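# Lower the rail from its posts onto V pads

## Task

Lift the rail off its two posts and lower it so it sits on the two rubber V-shaped pads below. At the end the rail must not touch either post and must stay put by itself, with both grippers open and withdrawn from it.

## Robot and tools

Robot: two arms, left_arm and right_arm, each ending in a two-finger gripper. The names do not match sides of any image.

World frame (used by every reported pose): origin on the table surface midway between the arms, +x out across the table, +z up, and left_arm sits toward +y. Positions are in metres, orientations are quaternions in w,x,y,z order, velocities in m/s and rad/s. Printed hand positions can be slightly wrong, worse when an arm reaches far.

Gripper frame: the fingers extend along the gripper's +z axis and spread apart along its y axis. The reported position is the spot between the pads when closed, about 2 cm back from the tips; closing pushes the tips roughly 10 mm further along +z.

The 14-number row (shared by execute_actions and move): one list covering both arms, values in [-1, 1]. Numbers 1-7 are left_arm: dx, dy, dz, rx, ry, rz, opening; numbers 8-14 are right_arm in the same order. dx..rz are an offset, not a pose, expressed in that gripper's own axes; 1.0 equals 0.6 m of travel or 180 degrees of turn, and rx, ry, rz form a single rotation vector. Opening is absolute, not an offset: +1 is fully open (0.084 m), -1 fully shut. Send a full row even when one arm stays still.

execute_actions(actions): actions is a list of actions; each action is a table of 0 to 15 rows, one row per 1/30 s step; if fewer than 15 rows are given, the final row repeats to fill the step count. Every row in an action is measured from the gripper pose at the start of that action, not from the row before. The first action of a call starts from the pose last reported in this scene. An empty list only returns state and images.

move(target, speed, blocking): target is one 14-number row, its offsets taken from the pose in the latest result that shows one. Each gripper follows a straight line to its goal, turning the short way; both paths finish together, lasting 0.5 to 10 s (cut off at 10 s). speed is the top path speed in m/s, 0.002 to 0.5, default 0.25; rotation may go up to twice that in rad/s. Opening is applied when the move begins. Paths ignore obstacles and the other arm; grippers may lag, drift, or exceed speed, especially near a straight arm. Faster contact hits harder, and aiming further beyond a contact presses harder. With blocking=false you get a result after 0.5 s while motion continues; further moves and execute_actions are rejected until a result shows the end, so use wait or stop.

wait(seconds): 0 to 10; arms hold their last command; returns early when a running move finishes. stop(): brakes a running move (needs stopping distance; fingers keep moving). zoom_image(camera, region): camera is cam_high, cam_low, cam_left_wrist or cam_right_wrist; region is [x0, y0, x1, y1] in pixels from the top-left, at most 504 by 504. show_instructions(): shows the reference pages. finished_scene(scene): give the current scene's number; irreversible, and it reports success.

Control behaviour: each step, a commanded pose is limited to within 70 mm and 16 degrees of the measured pose, and the arm then tracks that limited pose, favouring position over orientation. A large offset may take several actions; after an action the arm stops at its last limited pose, so issue the remainder next. Elbows stop just short of straight.

Reading results: the state line lists each arm's pose and velocities. "Hand target" is where the controller is currently driving a gripper. grip_measured is the actual finger opening on the command scale. "pose unreachable" means a clearance check altered or blocked that arm's command. A move adds a "move:" line: done, off_target (not near its pose), moving, held (a check blocked the final step) or fault, plus distance to goal; if only one arm is named the other finished. limits=paced means its pose was clipped; limits=held means some steps were blocked and it may then jump faster than speed. MOTOR HOT appears from 65 °C; at 80 °C an OVER-TEMPERATURE FAULT brakes that arm until it cools.

Gripping: to hold, command an opening well under grip_measured; the larger the gap, the firmer the squeeze (about 24 N per pad for objects up to about 6 cm). Echoing grip_measured back gives a light hold that may let wide parts slip. Avoid slamming the fingers shut. A held part may occasionally be tugged, so grip securely.

Holding an arm still: in the first call of a reply, send the offset returning it to its desired pose, then zeros afterwards, always with its intended opening. The robot holds its last command while you think.

Avoid: knocking or placing anything off the table, dropping or slamming the rail, hard shoves, and letting the arms collide or press on each other. Torque limits (N m): waist 45.5, shoulder 45.5, upper arm roll 27.3, elbow 27.3, forearm roll 27.3, wrist pitch 18.2, wrist roll 18.2, including carried weight. Reaching one stops that arm, backs it off, freezes it for 10 s and drops the rest of the call.

Cameras: cam_high, cam_low, cam_left_wrist, cam_right_wrist, each 504x504, returned in that order. Calibration (K, distortion, T_world_to_cam) is provided but may be off by a few degrees and millimetres; wrist cameras move with their hands.

Each tool is called by a JSON object that holds its "method" and its "body", one argument or row to a line.

Reference images:

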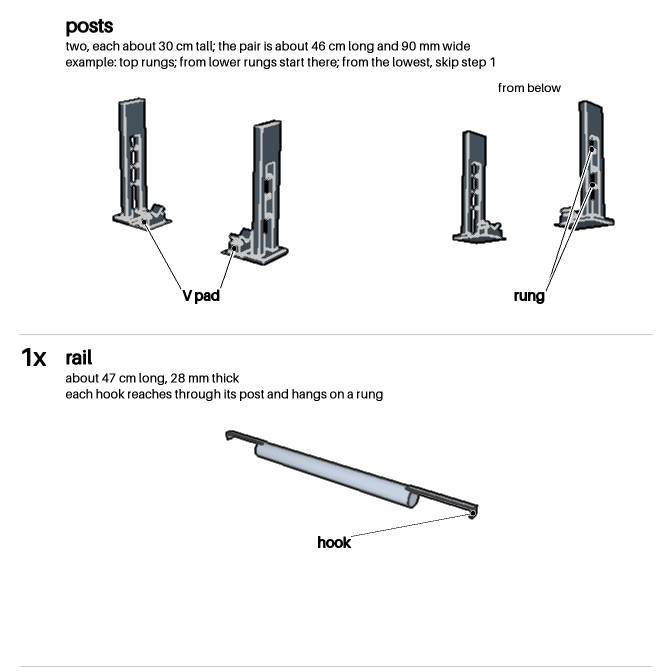

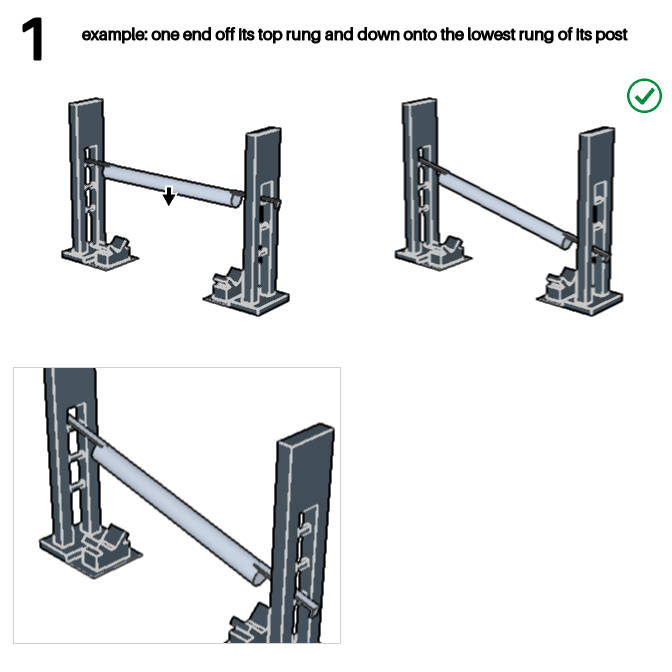

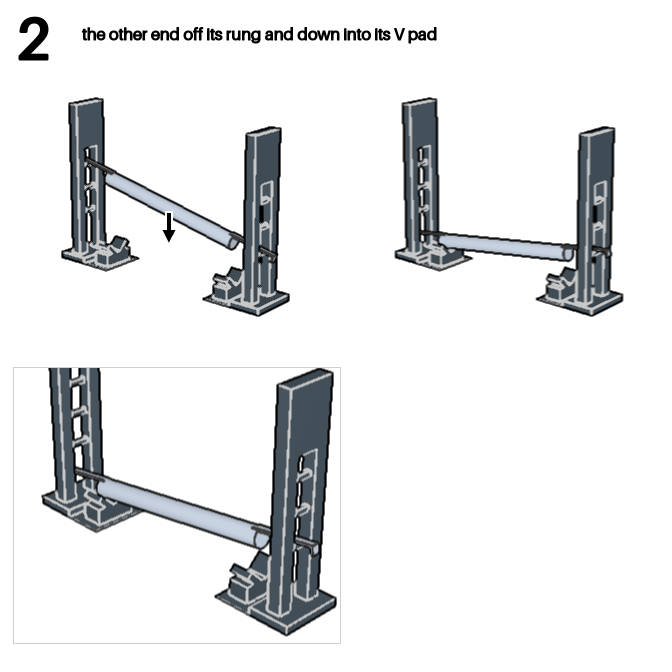

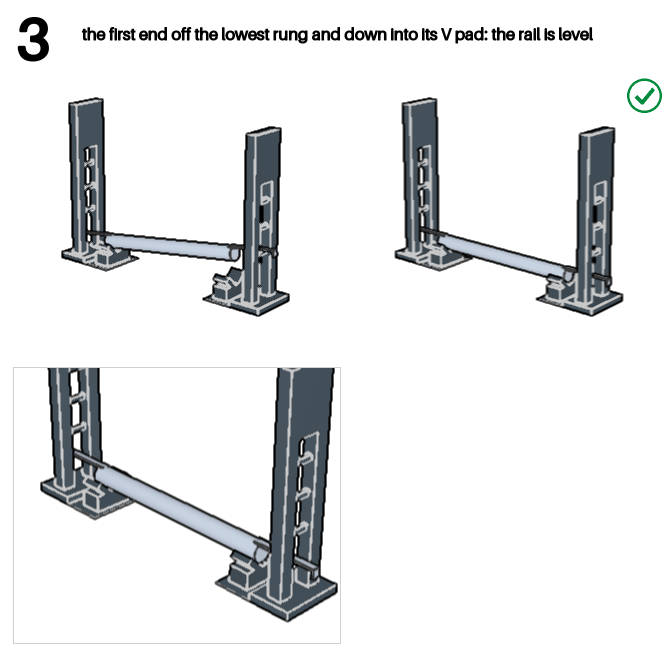

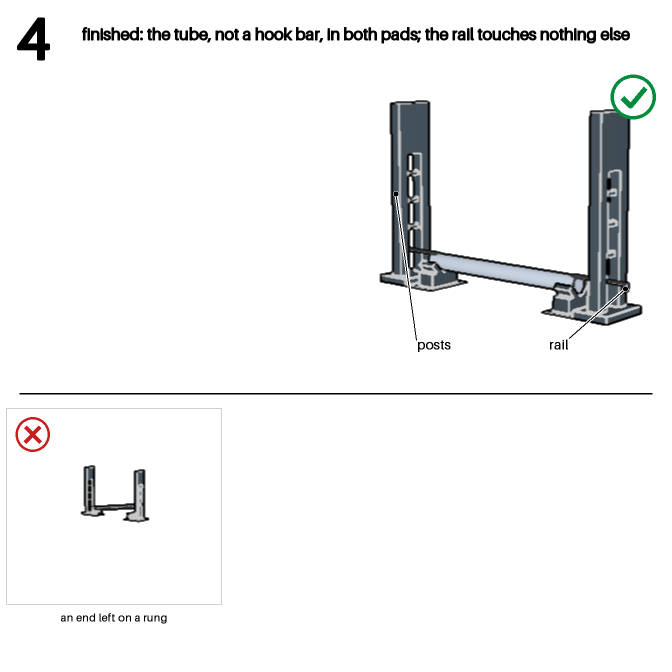

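## Session

{"method": "execute_actions", "body": {
  "actions": []
}}

Scene clock: 0.00 s.
left_arm: end_effector_position=(+0.0576, +0.6907, +0.3542) grip_measured=+1.00 end_effector_quat_wxyz=(+0.244, +0.891, +0.094, +0.370) end_effector_velocity=(+0.001, -0.001, -0.001) end_effector_angular_velocity=(-0.002, -0.001, -0.003) | right_arm: end_effector_position=(+0.4589, +0.0485, +0.3006) grip_measured=+1.00 end_effector_quat_wxyz=(+0.141, -0.320, +0.791, +0.502) end_effector_velocity=(+0.000, -0.000, +0.000) end_effector_angular_velocity=(+0.000, -0.000, -0.000)
Joint positions: left_arm=[ 1.182  0.088  0.559  1.396 -0.727  1.955  1.581  0.084] | right_arm=[ 0.415  0.036 -0.219  1.051  1.268  1.14   2.056  0.084]
Joint velocities: left_arm=[-0.002  0.001 -0.001 -0.002 -0.     0.    -0.    -0.   ] | right_arm=[-0.  0.  0.  0. -0. -0. -0. -0.]
Hand target (left_arm): +0.058, +0.691, +0.354; +0.244, +0.891, +0.094, +0.370
Hand target (right_arm): +0.459, +0.048, +0.301; +0.141, -0.320, +0.791, +0.502

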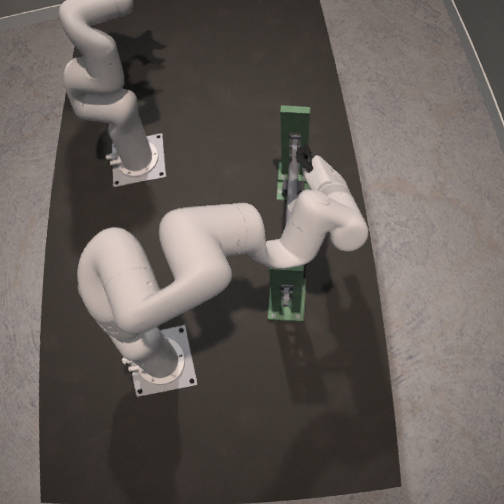

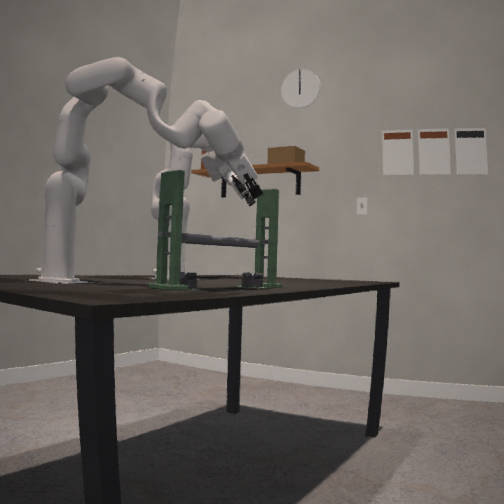

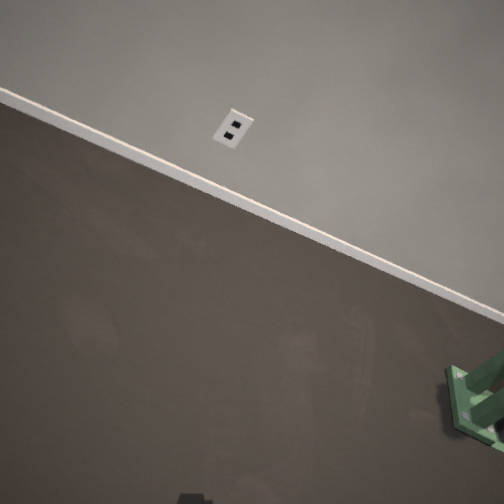

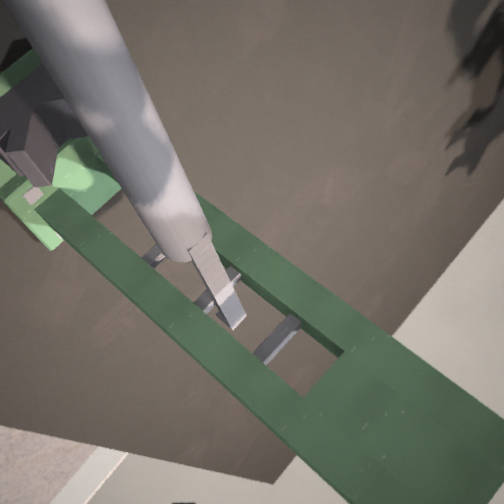

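{"method": "zoom_image", "body": {
  "camera": "cam_low",
  "region": [130, 160, 300, 300]
}}

{"method": "zoom_image", "body": {
  "camera": "cam_high",
  "region": [220, 90, 380, 330]
}}

Region (130, 160, 300, 300) of cam_low's 504x504 image, scaled by 2.965, with more detail than that image has; it fills the top 415 rows of this view, and the rest is white.

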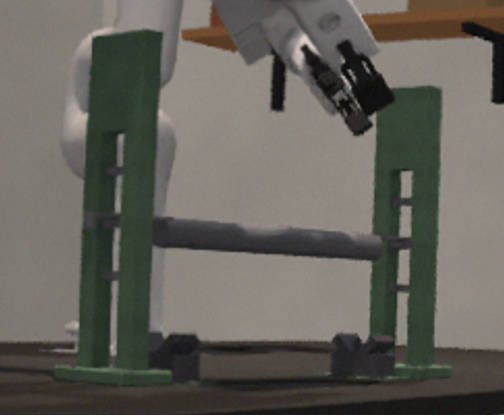

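Region (220, 90, 380, 330) of cam_high's 504x504 image, scaled by 2.100, with more detail than that image has.

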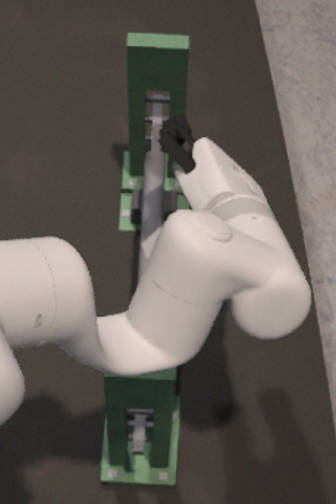

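{"method": "move", "body": {
  "target": [0,0,0,0,0,0,1, 0.0332,0.0683,-0.0437,0.1951,0.2967,-0.1888,1],
  "speed": 0.3
}}

Scene clock: 29.57 s.
left_arm: end_effector_position=(+0.0576, +0.6907, +0.3542) grip_measured=+1.00 end_effector_quat_wxyz=(+0.244, +0.891, +0.094, +0.370) end_effector_velocity=(-0.001, -0.000, -0.000) end_effector_angular_velocity=(-0.001, +0.001, +0.001) | right_arm: end_effector_position=(+0.4200, +0.0296, +0.3305) grip_measured=+1.00 end_effector_quat_wxyz=(+0.000, -0.654, +0.756, +0.000) end_effector_velocity=(-0.001, +0.001, +0.000) end_effector_angular_velocity=(-0.009, -0.002, +0.006)
Joint positions: left_arm=[ 1.182  0.088  0.559  1.396 -0.727  1.955  1.581  0.084] | right_arm=[ 0.623  0.085 -0.057  1.512  0.005  1.426  2.436  0.084]
Joint velocities: left_arm=[ 0.002 -0.001 -0.    -0.001  0.002  0.     0.     0.   ] | right_arm=[ 0.004  0.003  0.003  0.005 -0.008  0.006  0.001 -0.   ]
Hand target (left_arm): +0.058, +0.691, +0.354; +0.244, +0.891, +0.094, +0.370
Hand target (right_arm): +0.420, +0.030, +0.330; +0.000, -0.655, +0.756, -0.000
Off the commanded pose (left_arm): 0.000 m, 0 deg.
Off the commanded pose (right_arm): 0.000 m, 0 deg.
move: done
camera_calibration (this result's frames):
cam_left_wrist: T_world_to_cam=[[-0.0161881, -0.858938, 0.511823, 0.450261], [-0.707595, -0.351822, -0.612805, 0.569694], [0.706433, -0.372084, -0.602085, 0.559577], [0, 0, 0, 1]] pos_world=[0.0150979, 0.795387, 0.45557]
cam_right_wrist: T_world_to_cam=[[-0.99059, 0.136853, 0.0012949, 0.439735], [0.136801, 0.990399, -0.0198707, -0.0077998], [-0.00400183, -0.0195065, -0.999802, 0.458048], [0, 0, 0, 1]] pos_world=[0.438497, -0.0435193, 0.457233]

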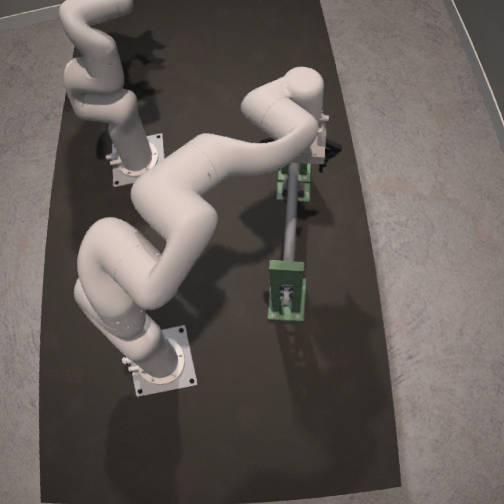

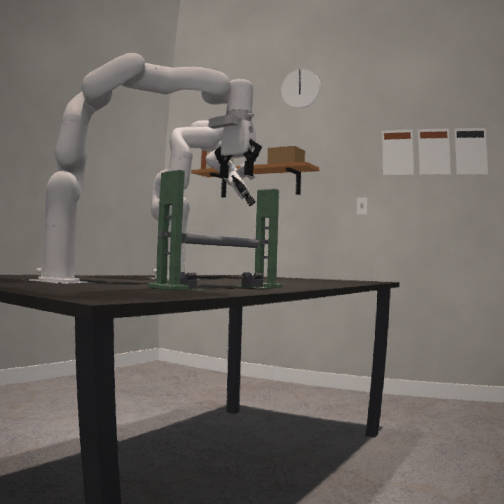

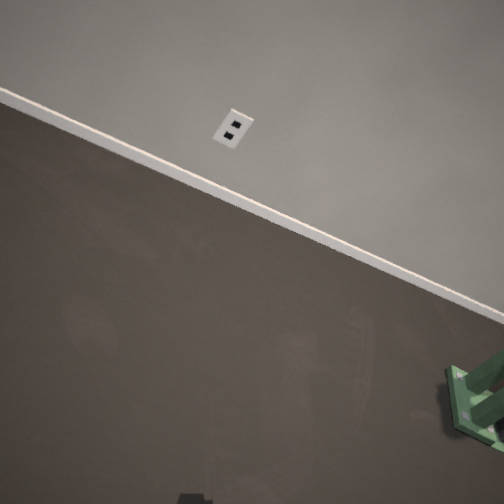

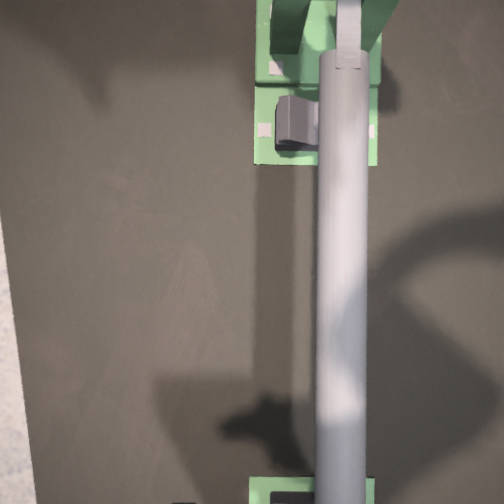

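{"method": "move", "body": {
  "target": [-0.2335,0.1547,0.4527,-0.2042,0.0893,0.2792,1, 0.05,0.035,0.2675,0,0,0,1],
  "speed": 0.3
}}

Scene clock: 50.63 s.
left_arm: end_effector_position=(+0.1489, +0.4620, +0.1507) grip_measured=+1.00 end_effector_quat_wxyz=(+0.310, +0.670, -0.370, +0.563) end_effector_velocity=(+0.001, -0.003, -0.002) end_effector_angular_velocity=(-0.003, -0.005, -0.008) | right_arm: end_effector_position=(+0.3952, +0.0032, +0.1702) grip_measured=+1.00 end_effector_quat_wxyz=(+0.001, -0.654, +0.756, +0.000) end_effector_velocity=(+0.000, +0.000, -0.001) end_effector_angular_velocity=(+0.000, -0.001, +0.000)
Joint positions: left_arm=[ 1.046  0.274  0.351  0.73  -0.69   1.825  2.921  0.084] | right_arm=[ 0.621  0.051 -0.059  1.003  0.004  0.951  2.43   0.084]
Joint velocities: left_arm=[-0.004  0.006 -0.005 -0.003 -0.001 -0.002  0.009 -0.   ] | right_arm=[ 0.     0.001 -0.    -0.001 -0.    -0.002 -0.     0.   ]
Hand target (left_arm): +0.149, +0.462, +0.150; +0.311, +0.670, -0.370, +0.563
Hand target (right_arm): +0.395, +0.003, +0.170; +0.000, -0.654, +0.756, +0.000
Off the commanded pose (left_arm): 0.001 m, 0 deg.
Off the commanded pose (right_arm): 0.000 m, 0 deg.
move: done
camera_calibration (this result's frames):
cam_left_wrist: T_world_to_cam=[[-0.849528, -0.527529, 0.00388717, 0.407002], [-0.0939616, 0.144056, -0.985098, 0.164792], [0.519108, -0.837234, -0.171947, 0.465429], [0, 0, 0, 1]] pos_world=[0.119635, 0.580639, 0.240784]
cam_right_wrist: T_world_to_cam=[[-0.990613, 0.136689, 0.00109893, 0.419059], [0.136641, 0.990427, -0.0195882, 0.0185479], [-0.0037659, -0.0192542, -0.999808, 0.297056], [0, 0, 0, 1]] pos_world=[0.41371, -0.0699315, 0.296902]

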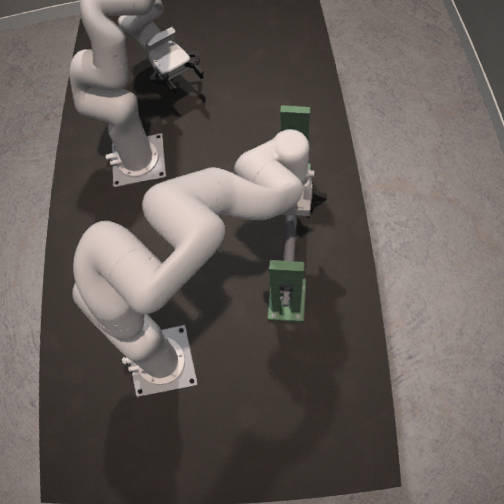

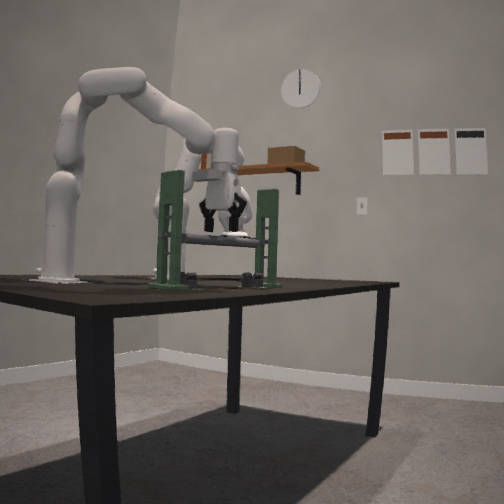

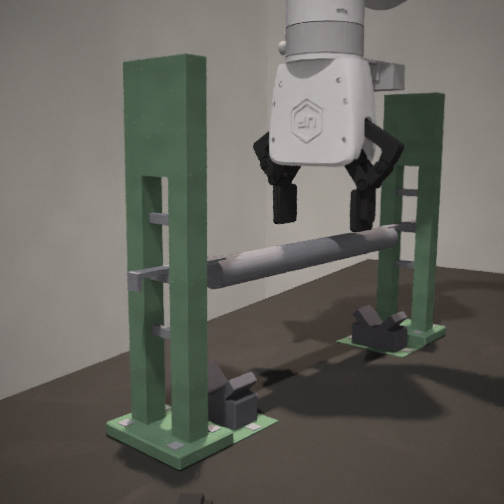

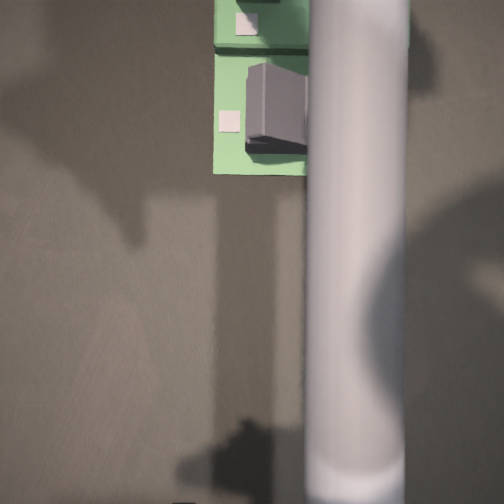

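{"method": "zoom_image", "body": {
  "camera": "cam_left_wrist",
  "region": [100, 160, 280, 360]
}}

{"method": "move", "body": {
  "target": [0,0,0,0,0,0,1, 0,0.002,0.08,0,0,0,1],
  "speed": 0.1
}}

Region (100, 160, 280, 360) of cam_left_wrist's 504x504 image, scaled by 2.520, with more detail than that image has; it fills the left 454 columns of this view, and the rest is white.

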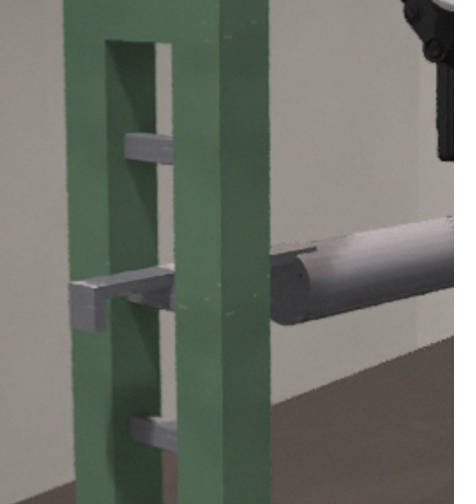

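Scene clock: 53.40 s.
left_arm: end_effector_position=(+0.1489, +0.4620, +0.1507) grip_measured=+1.00 end_effector_quat_wxyz=(+0.310, +0.670, -0.370, +0.563) end_effector_velocity=(-0.000, +0.000, +0.000) end_effector_angular_velocity=(+0.001, -0.000, -0.001) | right_arm: end_effector_position=(+0.3942, +0.0036, +0.1226) grip_measured=+1.00 end_effector_quat_wxyz=(+0.001, -0.654, +0.756, +0.000) end_effector_velocity=(-0.000, -0.000, -0.004) end_effector_angular_velocity=(-0.001, +0.001, -0.000)
Joint positions: left_arm=[ 1.046  0.274  0.351  0.73  -0.69   1.825  2.921  0.084] | right_arm=[ 0.621  0.121 -0.058  0.94   0.01   0.817  2.427  0.084]
Joint velocities: left_arm=[ 0.002 -0.001 -0.001  0.001  0.002  0.     0.    -0.   ] | right_arm=[-0.     0.006 -0.    -0.004  0.001 -0.008 -0.     0.   ]
Hand target (left_arm): +0.149, +0.462, +0.151; +0.310, +0.670, -0.370, +0.563
Hand target (right_arm): +0.394, +0.003, +0.122; +0.001, -0.654, +0.756, +0.000
Off the commanded pose (left_arm): 0.000 m, 0 deg.
Off the commanded pose (right_arm): 0.001 m, 0 deg.
move: done
camera_calibration (this result's frames):
cam_left_wrist: T_world_to_cam=[[-0.849532, -0.527522, 0.00388925, 0.406998], [-0.0939589, 0.14405, -0.9851, 0.164793], [0.519102, -0.837239, -0.171941, 0.465428], [0, 0, 0, 1]] pos_world=[0.119637, 0.580637, 0.240781]
cam_right_wrist: T_world_to_cam=[[-0.990616, 0.136674, 0.00077187, 0.418089], [0.136635, 0.990438, -0.0190638, 0.0173511], [-0.00337002, -0.0187794, -0.999818, 0.249383], [0, 0, 0, 1]] pos_world=[0.412635, -0.069644, 0.249345]

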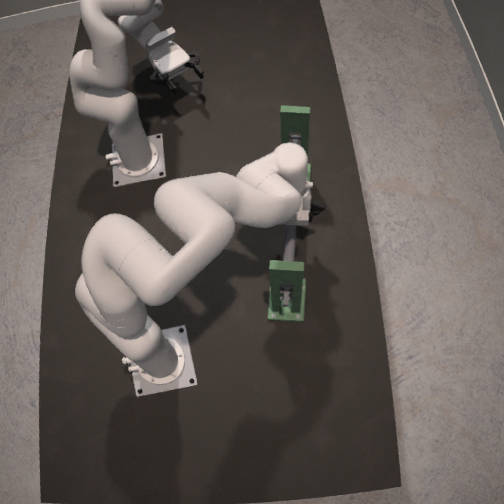

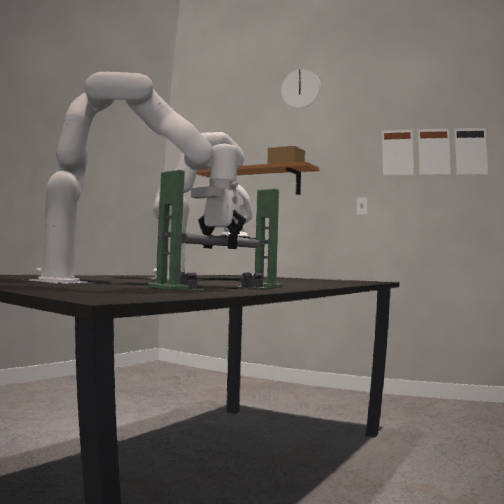

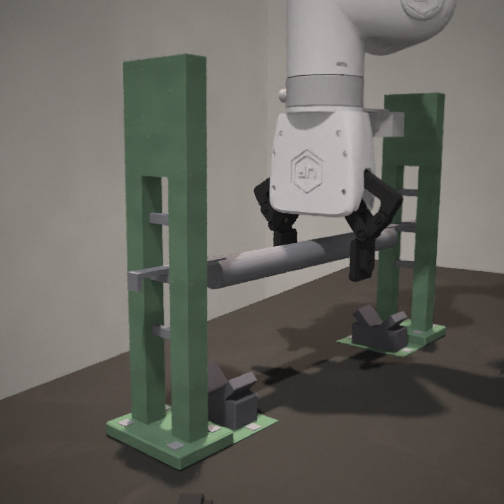

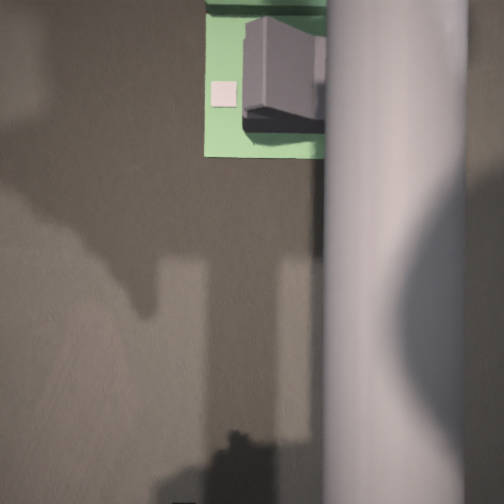

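{"method": "execute_actions", "body": {
  "actions": [
    [[0,0,0,0,0,0,1,0,0,0,0,0,0,0.6],[0,0,0,0,0,0,1,0,0,0,0,0,0,0.4],[0,0,0,0,0,0,1,0,0,0,0,0,0,0.2],[0,0,0,0,0,0,1,0,0,0,0,0,0,0.0],[0,0,0,0,0,0,1,0,0,0,0,0,0,-0.1],[0,0,0,0,0,0,1,0,0,0,0,0,0,-0.2]],
    [[0,0,0,0,0,0,1,0,0,0,0,0,0,-0.25],[0,0,0,0,0,0,1,0,0,0,0,0,0,-0.3],[0,0,0,0,0,0,1,0,0,0,0,0,0,-0.33],[0,0,0,0,0,0,1,0,0,0,0,0,0,-0.36],[0,0,0,0,0,0,1,0,0,0,0,0,0,-0.4],[0,0,0,0,0,0,1,0,0,0,0,0,0,-0.45],[0,0,0,0,0,0,1,0,0,0,0,0,0,-0.5],[0,0,0,0,0,0,1,0,0,0,0,0,0,-0.6],[0,0,0,0,0,0,1,0,0,0,0,0,0,-0.7],[0,0,0,0,0,0,1,0,0,0,0,0,0,-0.8],[0,0,0,0,0,0,1,0,0,0,0,0,0,-0.9],[0,0,0,0,0,0,1,0,0,0,0,0,0,-1]]
  ]
}}

{"method": "move", "body": {
  "target": [0,0,0,0,0,0,1, 0,0,-0.03,0,0,0,-1],
  "speed": 0.03
}}

Scene clock: 59.73 s.
left_arm: end_effector_position=(+0.1489, +0.4620, +0.1507) grip_measured=+1.00 end_effector_quat_wxyz=(+0.310, +0.670, -0.370, +0.563) end_effector_velocity=(-0.000, +0.001, +0.000) end_effector_angular_velocity=(-0.000, -0.000, +0.002) | right_arm: end_effector_position=(+0.3951, +0.0034, +0.1232) grip_measured=-0.41 end_effector_quat_wxyz=(+0.002, -0.654, +0.757, +0.000) end_effector_velocity=(-0.001, +0.000, -0.001) end_effector_angular_velocity=(-0.001, +0.001, +0.002)
Joint positions: left_arm=[ 1.046  0.274  0.351  0.73  -0.69   1.825  2.921  0.084] | right_arm=[ 0.621  0.121 -0.059  0.94   0.01   0.816  2.427  0.026]
Joint velocities: left_arm=[ 0.001  0.001  0.     0.001 -0.001  0.001 -0.    -0.   ] | right_arm=[ 0.001  0.     0.001 -0.002 -0.     0.    -0.001  0.   ]
Hand target (left_arm): +0.149, +0.462, +0.151; +0.310, +0.670, -0.370, +0.563
Hand target (right_arm): +0.395, +0.003, +0.123; +0.001, -0.654, +0.756, +0.000
Off the commanded pose (left_arm): 0.000 m, 0 deg.
Off the commanded pose (right_arm): 0.000 m, 0 deg.
camera_calibration (this result's frames):
cam_left_wrist: T_world_to_cam=[[-0.849532, -0.527522, 0.00388922, 0.406998], [-0.093959, 0.144051, -0.9851, 0.164793], [0.519102, -0.837239, -0.171941, 0.465428], [0, 0, 0, 1]] pos_world=[0.119637, 0.580637, 0.240781]
cam_right_wrist: T_world_to_cam=[[-0.990414, 0.138129, -0.000560585, 0.419064], [0.138117, 0.990256, -0.0178194, 0.0166483], [-0.00190624, -0.017726, -0.999841, 0.249371], [0, 0, 0, 1]] pos_world=[0.413223, -0.0699505, 0.249863]

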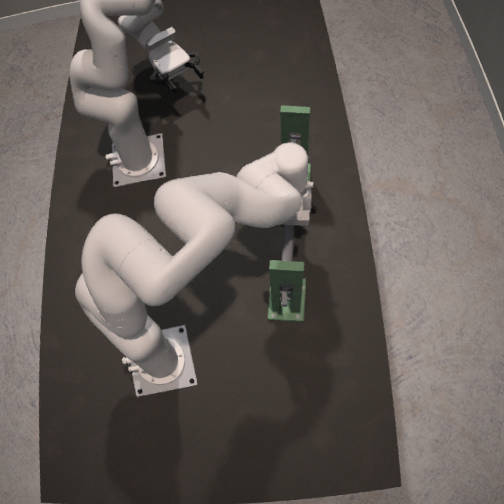

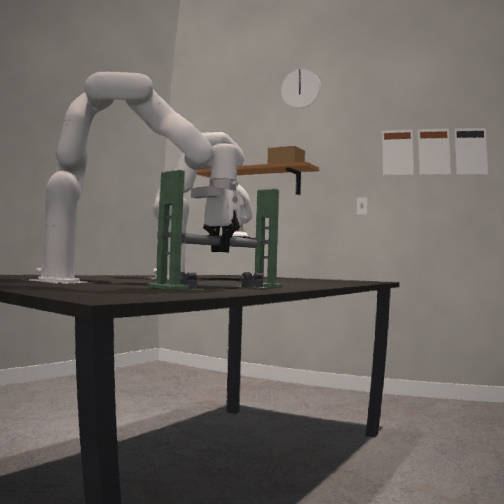

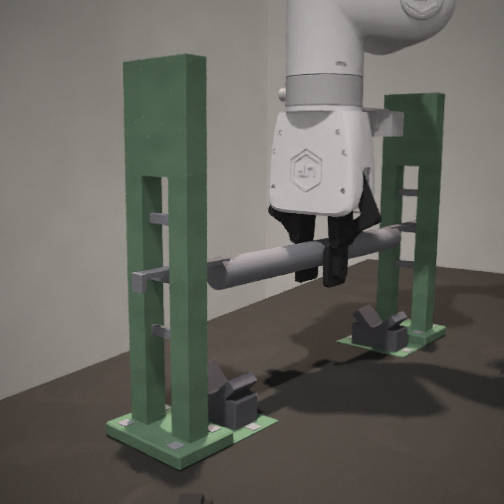

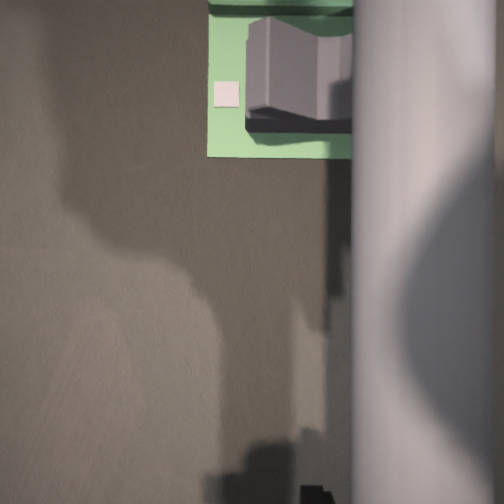

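Scene clock: 60.70 s.
left_arm: end_effector_position=(+0.1489, +0.4620, +0.1507) grip_measured=+1.00 end_effector_quat_wxyz=(+0.310, +0.670, -0.370, +0.563) end_effector_velocity=(+0.000, +0.001, -0.000) end_effector_angular_velocity=(+0.001, +0.001, +0.001) | right_arm: end_effector_position=(+0.3950, +0.0033, +0.1409) grip_measured=-0.41 end_effector_quat_wxyz=(+0.002, -0.654, +0.757, +0.000) end_effector_velocity=(-0.000, -0.000, +0.001) end_effector_angular_velocity=(-0.001, +0.001, -0.000)
Joint positions: left_arm=[ 1.046  0.274  0.351  0.73  -0.69   1.825  2.921  0.084] | right_arm=[ 0.621  0.091 -0.059  0.96   0.007  0.866  2.429  0.026]
Joint velocities: left_arm=[ 0.     0.002  0.     0.003 -0.001 -0.    -0.     0.   ] | right_arm=[-0.    -0.002  0.     0.002 -0.001  0.005  0.     0.   ]
Hand target (left_arm): +0.149, +0.462, +0.151; +0.310, +0.670, -0.370, +0.563
Hand target (right_arm): +0.395, +0.003, +0.141; +0.002, -0.654, +0.757, +0.000
Off the commanded pose (left_arm): 0.000 m, 0 deg.
Off the commanded pose (right_arm): 0.000 m, 0 deg.
move: done
camera_calibration (this result's frames):
cam_left_wrist: T_world_to_cam=[[-0.849532, -0.527522, 0.00388954, 0.406998], [-0.0939592, 0.14405, -0.9851, 0.164794], [0.519102, -0.837239, -0.171941, 0.465428], [0, 0, 0, 1]] pos_world=[0.119637, 0.580637, 0.240781]
cam_right_wrist: T_world_to_cam=[[-0.990416, 0.138119, -0.000346332, 0.418922], [0.138103, 0.990252, -0.0181242, 0.0171557], [-0.00216034, -0.0179983, -0.999836, 0.267176], [0, 0, 0, 1]] pos_world=[0.413114, -0.0700409, 0.267589]

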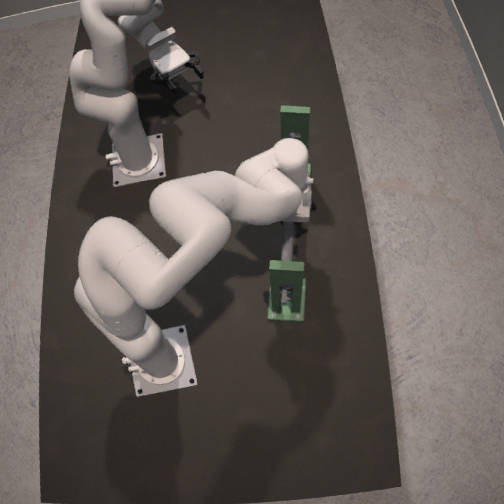

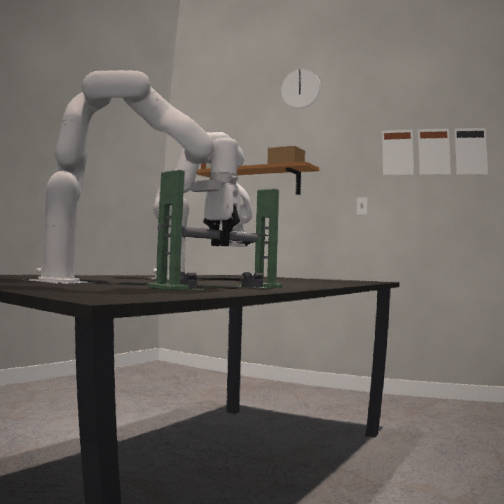

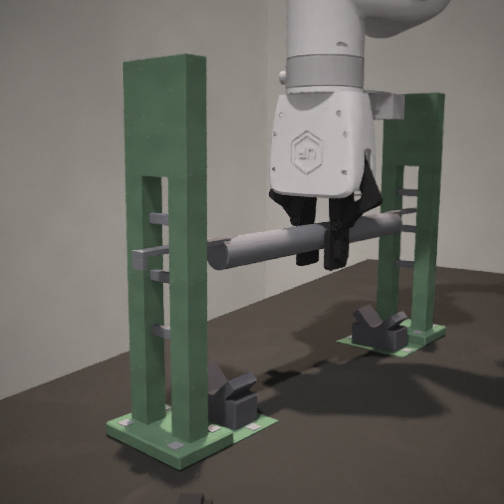

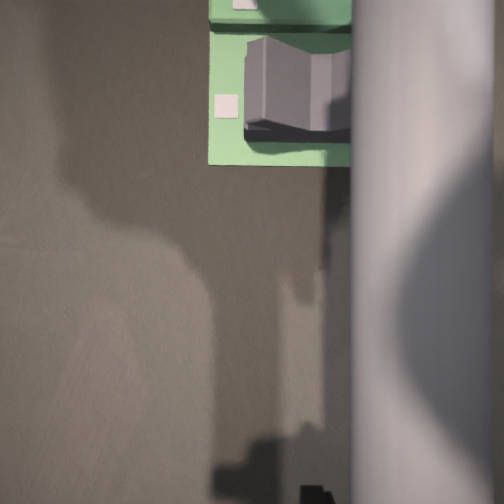

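{"method": "move", "body": {
  "target": [0,0,0,0,0,0,1, 0,-0.011,0,0,0,0,-1],
  "speed": 0.03
}}

{"method": "zoom_image", "body": {
  "camera": "cam_low",
  "region": [140, 190, 290, 300]
}}

{"method": "zoom_image", "body": {
  "camera": "cam_left_wrist",
  "region": [330, 150, 460, 360]
}}

Scene clock: 65.33 s.
left_arm: end_effector_position=(+0.1489, +0.4620, +0.1507) grip_measured=+1.00 end_effector_quat_wxyz=(+0.310, +0.670, -0.370, +0.563) end_effector_velocity=(+0.000, +0.000, +0.000) end_effector_angular_velocity=(+0.000, -0.001, +0.000) | right_arm: end_effector_position=(+0.4013, +0.0024, +0.1409) grip_measured=-0.41 end_effector_quat_wxyz=(+0.002, -0.654, +0.757, -0.000) end_effector_velocity=(+0.001, +0.000, -0.000) end_effector_angular_velocity=(-0.001, +0.001, +0.002)
Joint positions: left_arm=[ 1.046  0.274  0.351  0.73  -0.69   1.825  2.921  0.084] | right_arm=[ 0.615  0.104 -0.064  0.976  0.009  0.869  2.418  0.026]
Joint velocities: left_arm=[ 0. -0.  0. -0. -0.  0.  0. -0.] | right_arm=[-0.001  0.004 -0.     0.005  0.001  0.002 -0.004 -0.   ]
Hand target (left_arm): +0.149, +0.462, +0.151; +0.310, +0.670, -0.370, +0.563
Hand target (right_arm): +0.401, +0.002, +0.141; +0.002, -0.654, +0.757, +0.000
Off the commanded pose (left_arm): 0.000 m, 0 deg.
Off the commanded pose (right_arm): 0.000 m, 0 deg.
move: done
camera_calibration (this result's frames):
cam_left_wrist: T_world_to_cam=[[-0.849532, -0.527522, 0.00388961, 0.406998], [-0.0939592, 0.14405, -0.9851, 0.164794], [0.519102, -0.837239, -0.171941, 0.465428], [0, 0, 0, 1]] pos_world=[0.119637, 0.580637, 0.240781]
cam_right_wrist: T_world_to_cam=[[-0.990406, 0.138186, -0.000381306, 0.425346], [0.13817, 0.990242, -0.0181412, 0.017189], [-0.00212928, -0.0180198, -0.999835, 0.267167], [0, 0, 0, 1]] pos_world=[0.419459, -0.070984, 0.267597]

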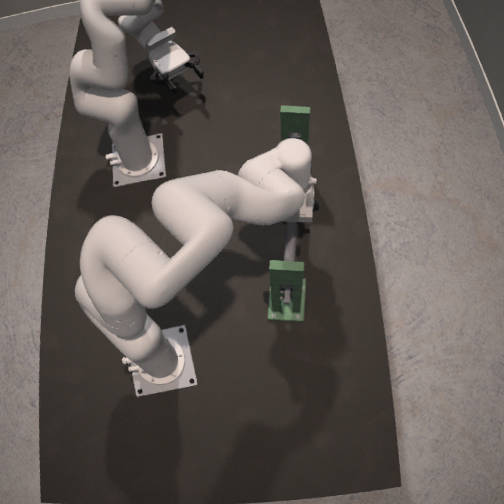

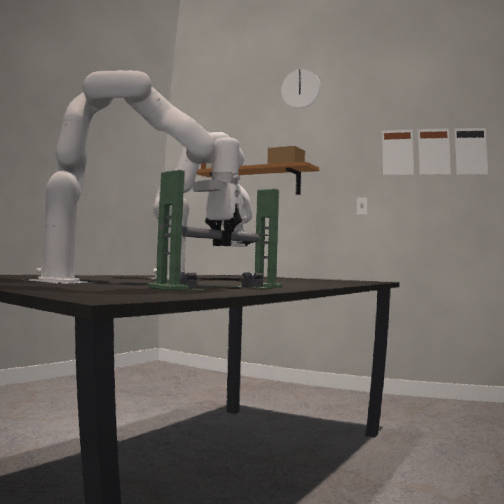

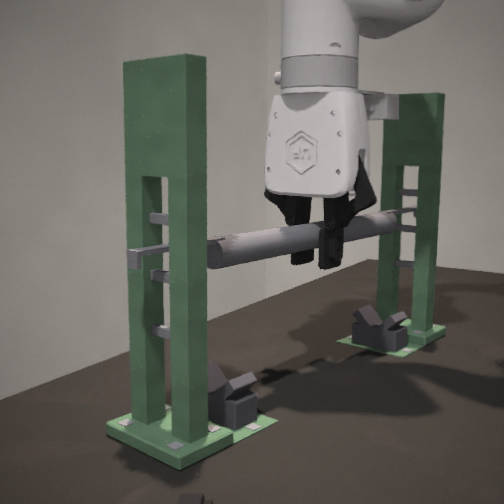

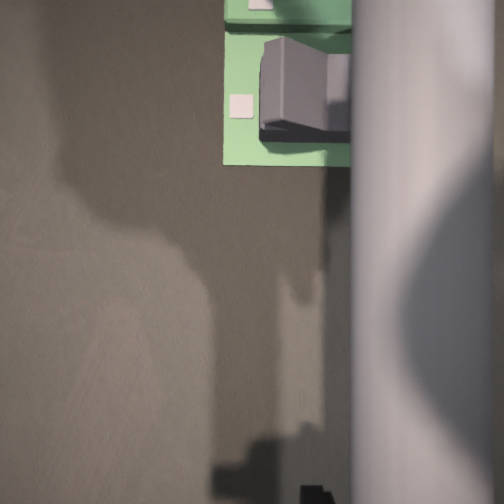

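Region (140, 190, 290, 300) of cam_low's 504x504 image, scaled by 3.360, with more detail than that image has; it fills the top 370 rows of this view, and the rest is white.

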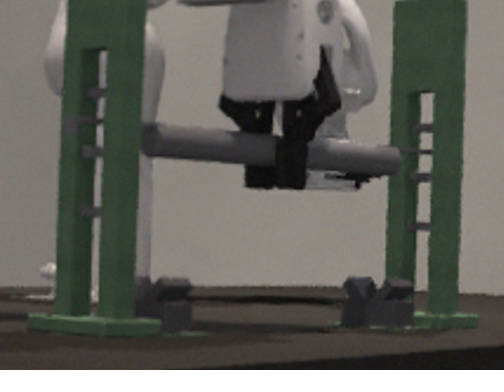

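Region (330, 150, 460, 360) of cam_left_wrist's 504x504 image, scaled by 2.400, with more detail than that image has; it fills the left 312 columns of this view, and the rest is white.

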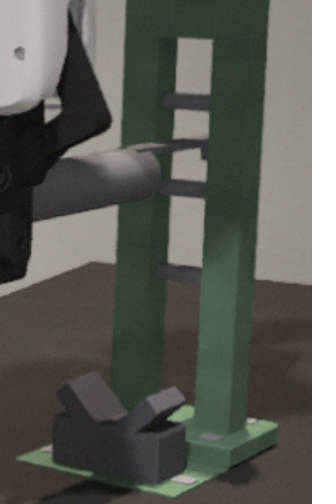

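{"method": "move", "body": {
  "target": [0,0,0,0,0,0,1, -0.055,0,0,0,0,0,-1],
  "speed": 0.03
}}

{"method": "zoom_image", "body": {
  "camera": "cam_low",
  "region": [140, 190, 290, 300]
}}

{"method": "zoom_image", "body": {
  "camera": "cam_left_wrist",
  "region": [330, 150, 460, 360]
}}

Scene clock: 68.90 s.
left_arm: end_effector_position=(+0.1489, +0.4620, +0.1507) grip_measured=+1.00 end_effector_quat_wxyz=(+0.310, +0.670, -0.370, +0.563) end_effector_velocity=(+0.000, +0.000, +0.000) end_effector_angular_velocity=(+0.001, -0.000, -0.002) | right_arm: end_effector_position=(+0.4060, +0.0348, +0.1410) grip_measured=-0.41 end_effector_quat_wxyz=(+0.002, -0.654, +0.757, +0.000) end_effector_velocity=(+0.002, +0.002, +0.000) end_effector_angular_velocity=(-0.000, -0.001, -0.002)
Joint positions: left_arm=[ 1.046  0.274  0.351  0.73  -0.69   1.825  2.921  0.084] | right_arm=[ 0.639  0.18  -0.045  1.075  0.01   0.892  2.461  0.026]
Joint velocities: left_arm=[-0.001 -0.    -0.001  0.001  0.     0.     0.    -0.   ] | right_arm=[ 0.001  0.007 -0.     0.01  -0.     0.003  0.003  0.   ]
Hand target (left_arm): +0.149, +0.462, +0.151; +0.310, +0.670, -0.370, +0.563
Hand target (right_arm): +0.406, +0.035, +0.141; +0.002, -0.654, +0.757, +0.000
Off the commanded pose (left_arm): 0.000 m, 0 deg.
Off the commanded pose (right_arm): 0.000 m, 0 deg.
move: done
camera_calibration (this result's frames):
cam_left_wrist: T_world_to_cam=[[-0.849532, -0.527522, 0.00388961, 0.406998], [-0.0939592, 0.14405, -0.9851, 0.164794], [0.519102, -0.837239, -0.171941, 0.465428], [0, 0, 0, 1]] pos_world=[0.119637, 0.580637, 0.240781]
cam_right_wrist: T_world_to_cam=[[-0.990392, 0.138287, -0.000263074, 0.425436], [0.138269, 0.99023, -0.0180378, -0.0155857], [-0.00223389, -0.0179009, -0.999837, 0.267839], [0, 0, 0, 1]] pos_world=[0.424102, -0.0386042, 0.267626]

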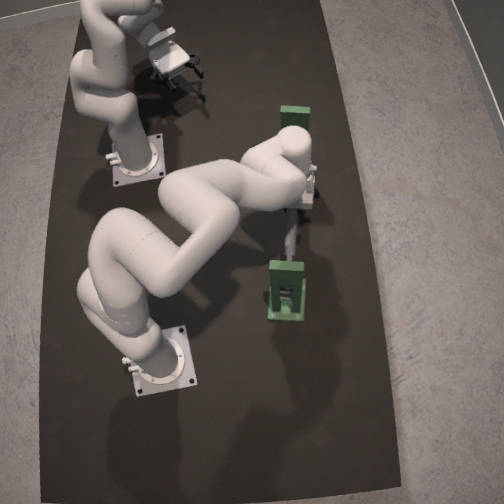

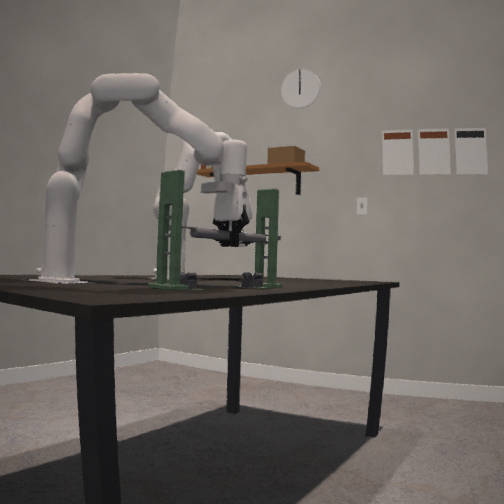

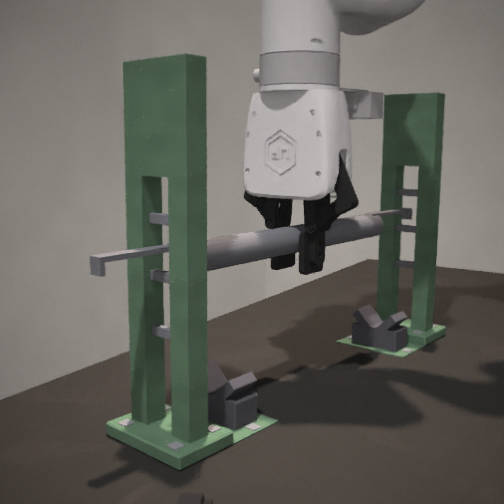

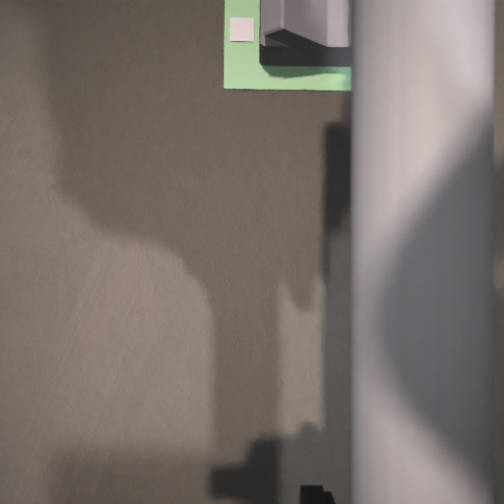

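Region (140, 190, 290, 300) of cam_low's 504x504 image, scaled by 3.360, with more detail than that image has; it fills the top 370 rows of this view, and the rest is white.

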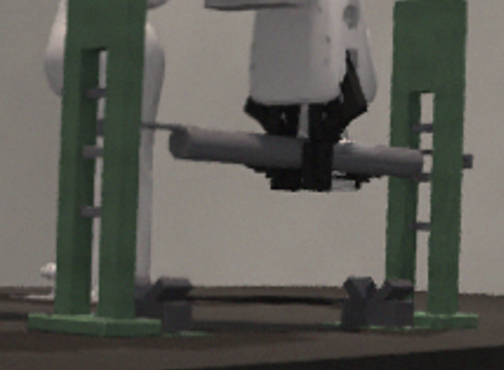

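Region (330, 150, 460, 360) of cam_left_wrist's 504x504 image, scaled by 2.400, with more detail than that image has; it fills the left 312 columns of this view, and the rest is white.

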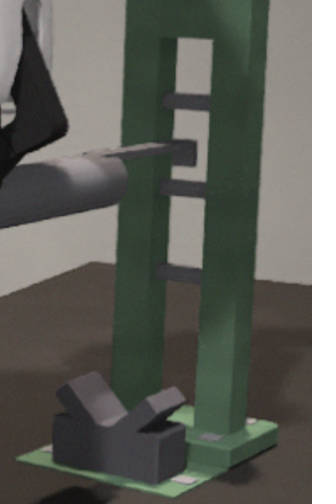

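{"method": "zoom_image", "body": {
  "camera": "cam_low",
  "region": [240, 210, 290, 260]
}}

{"method": "zoom_image", "body": {
  "camera": "cam_left_wrist",
  "region": [370, 180, 440, 250]
}}

{"method": "zoom_image", "body": {
  "camera": "cam_high",
  "region": [260, 240, 320, 330]
}}

Region (240, 210, 290, 260) of cam_low's 504x504 image, scaled by 10.080, with more detail than that image has.

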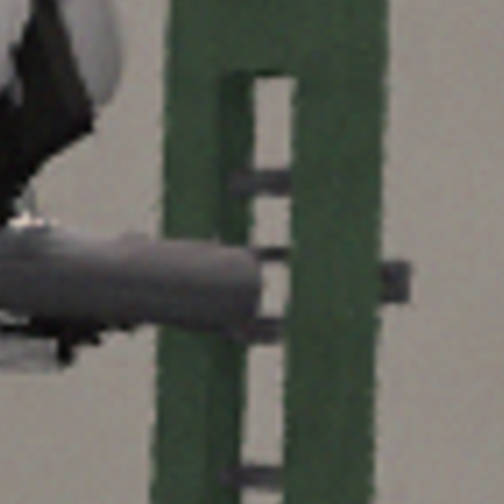

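Region (370, 180, 440, 250) of cam_left_wrist's 504x504 image, scaled by 7.200, with more detail than that image has.

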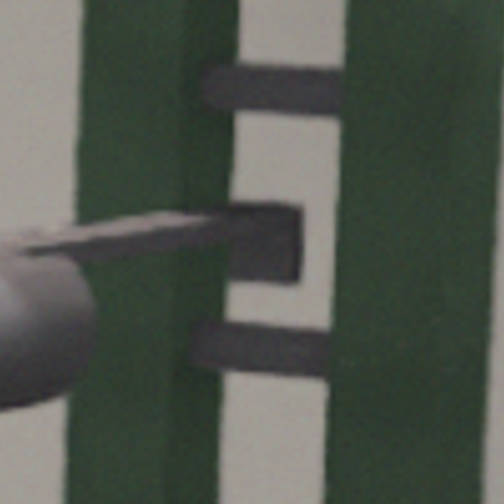

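Region (260, 240, 320, 330) of cam_high's 504x504 image, scaled by 5.600, with more detail than that image has.

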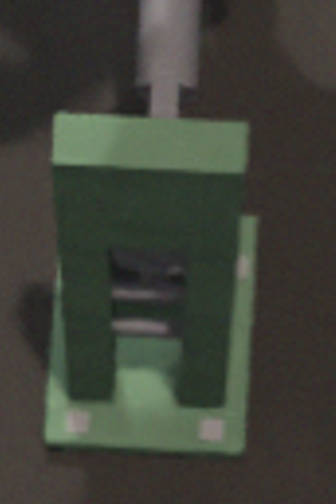

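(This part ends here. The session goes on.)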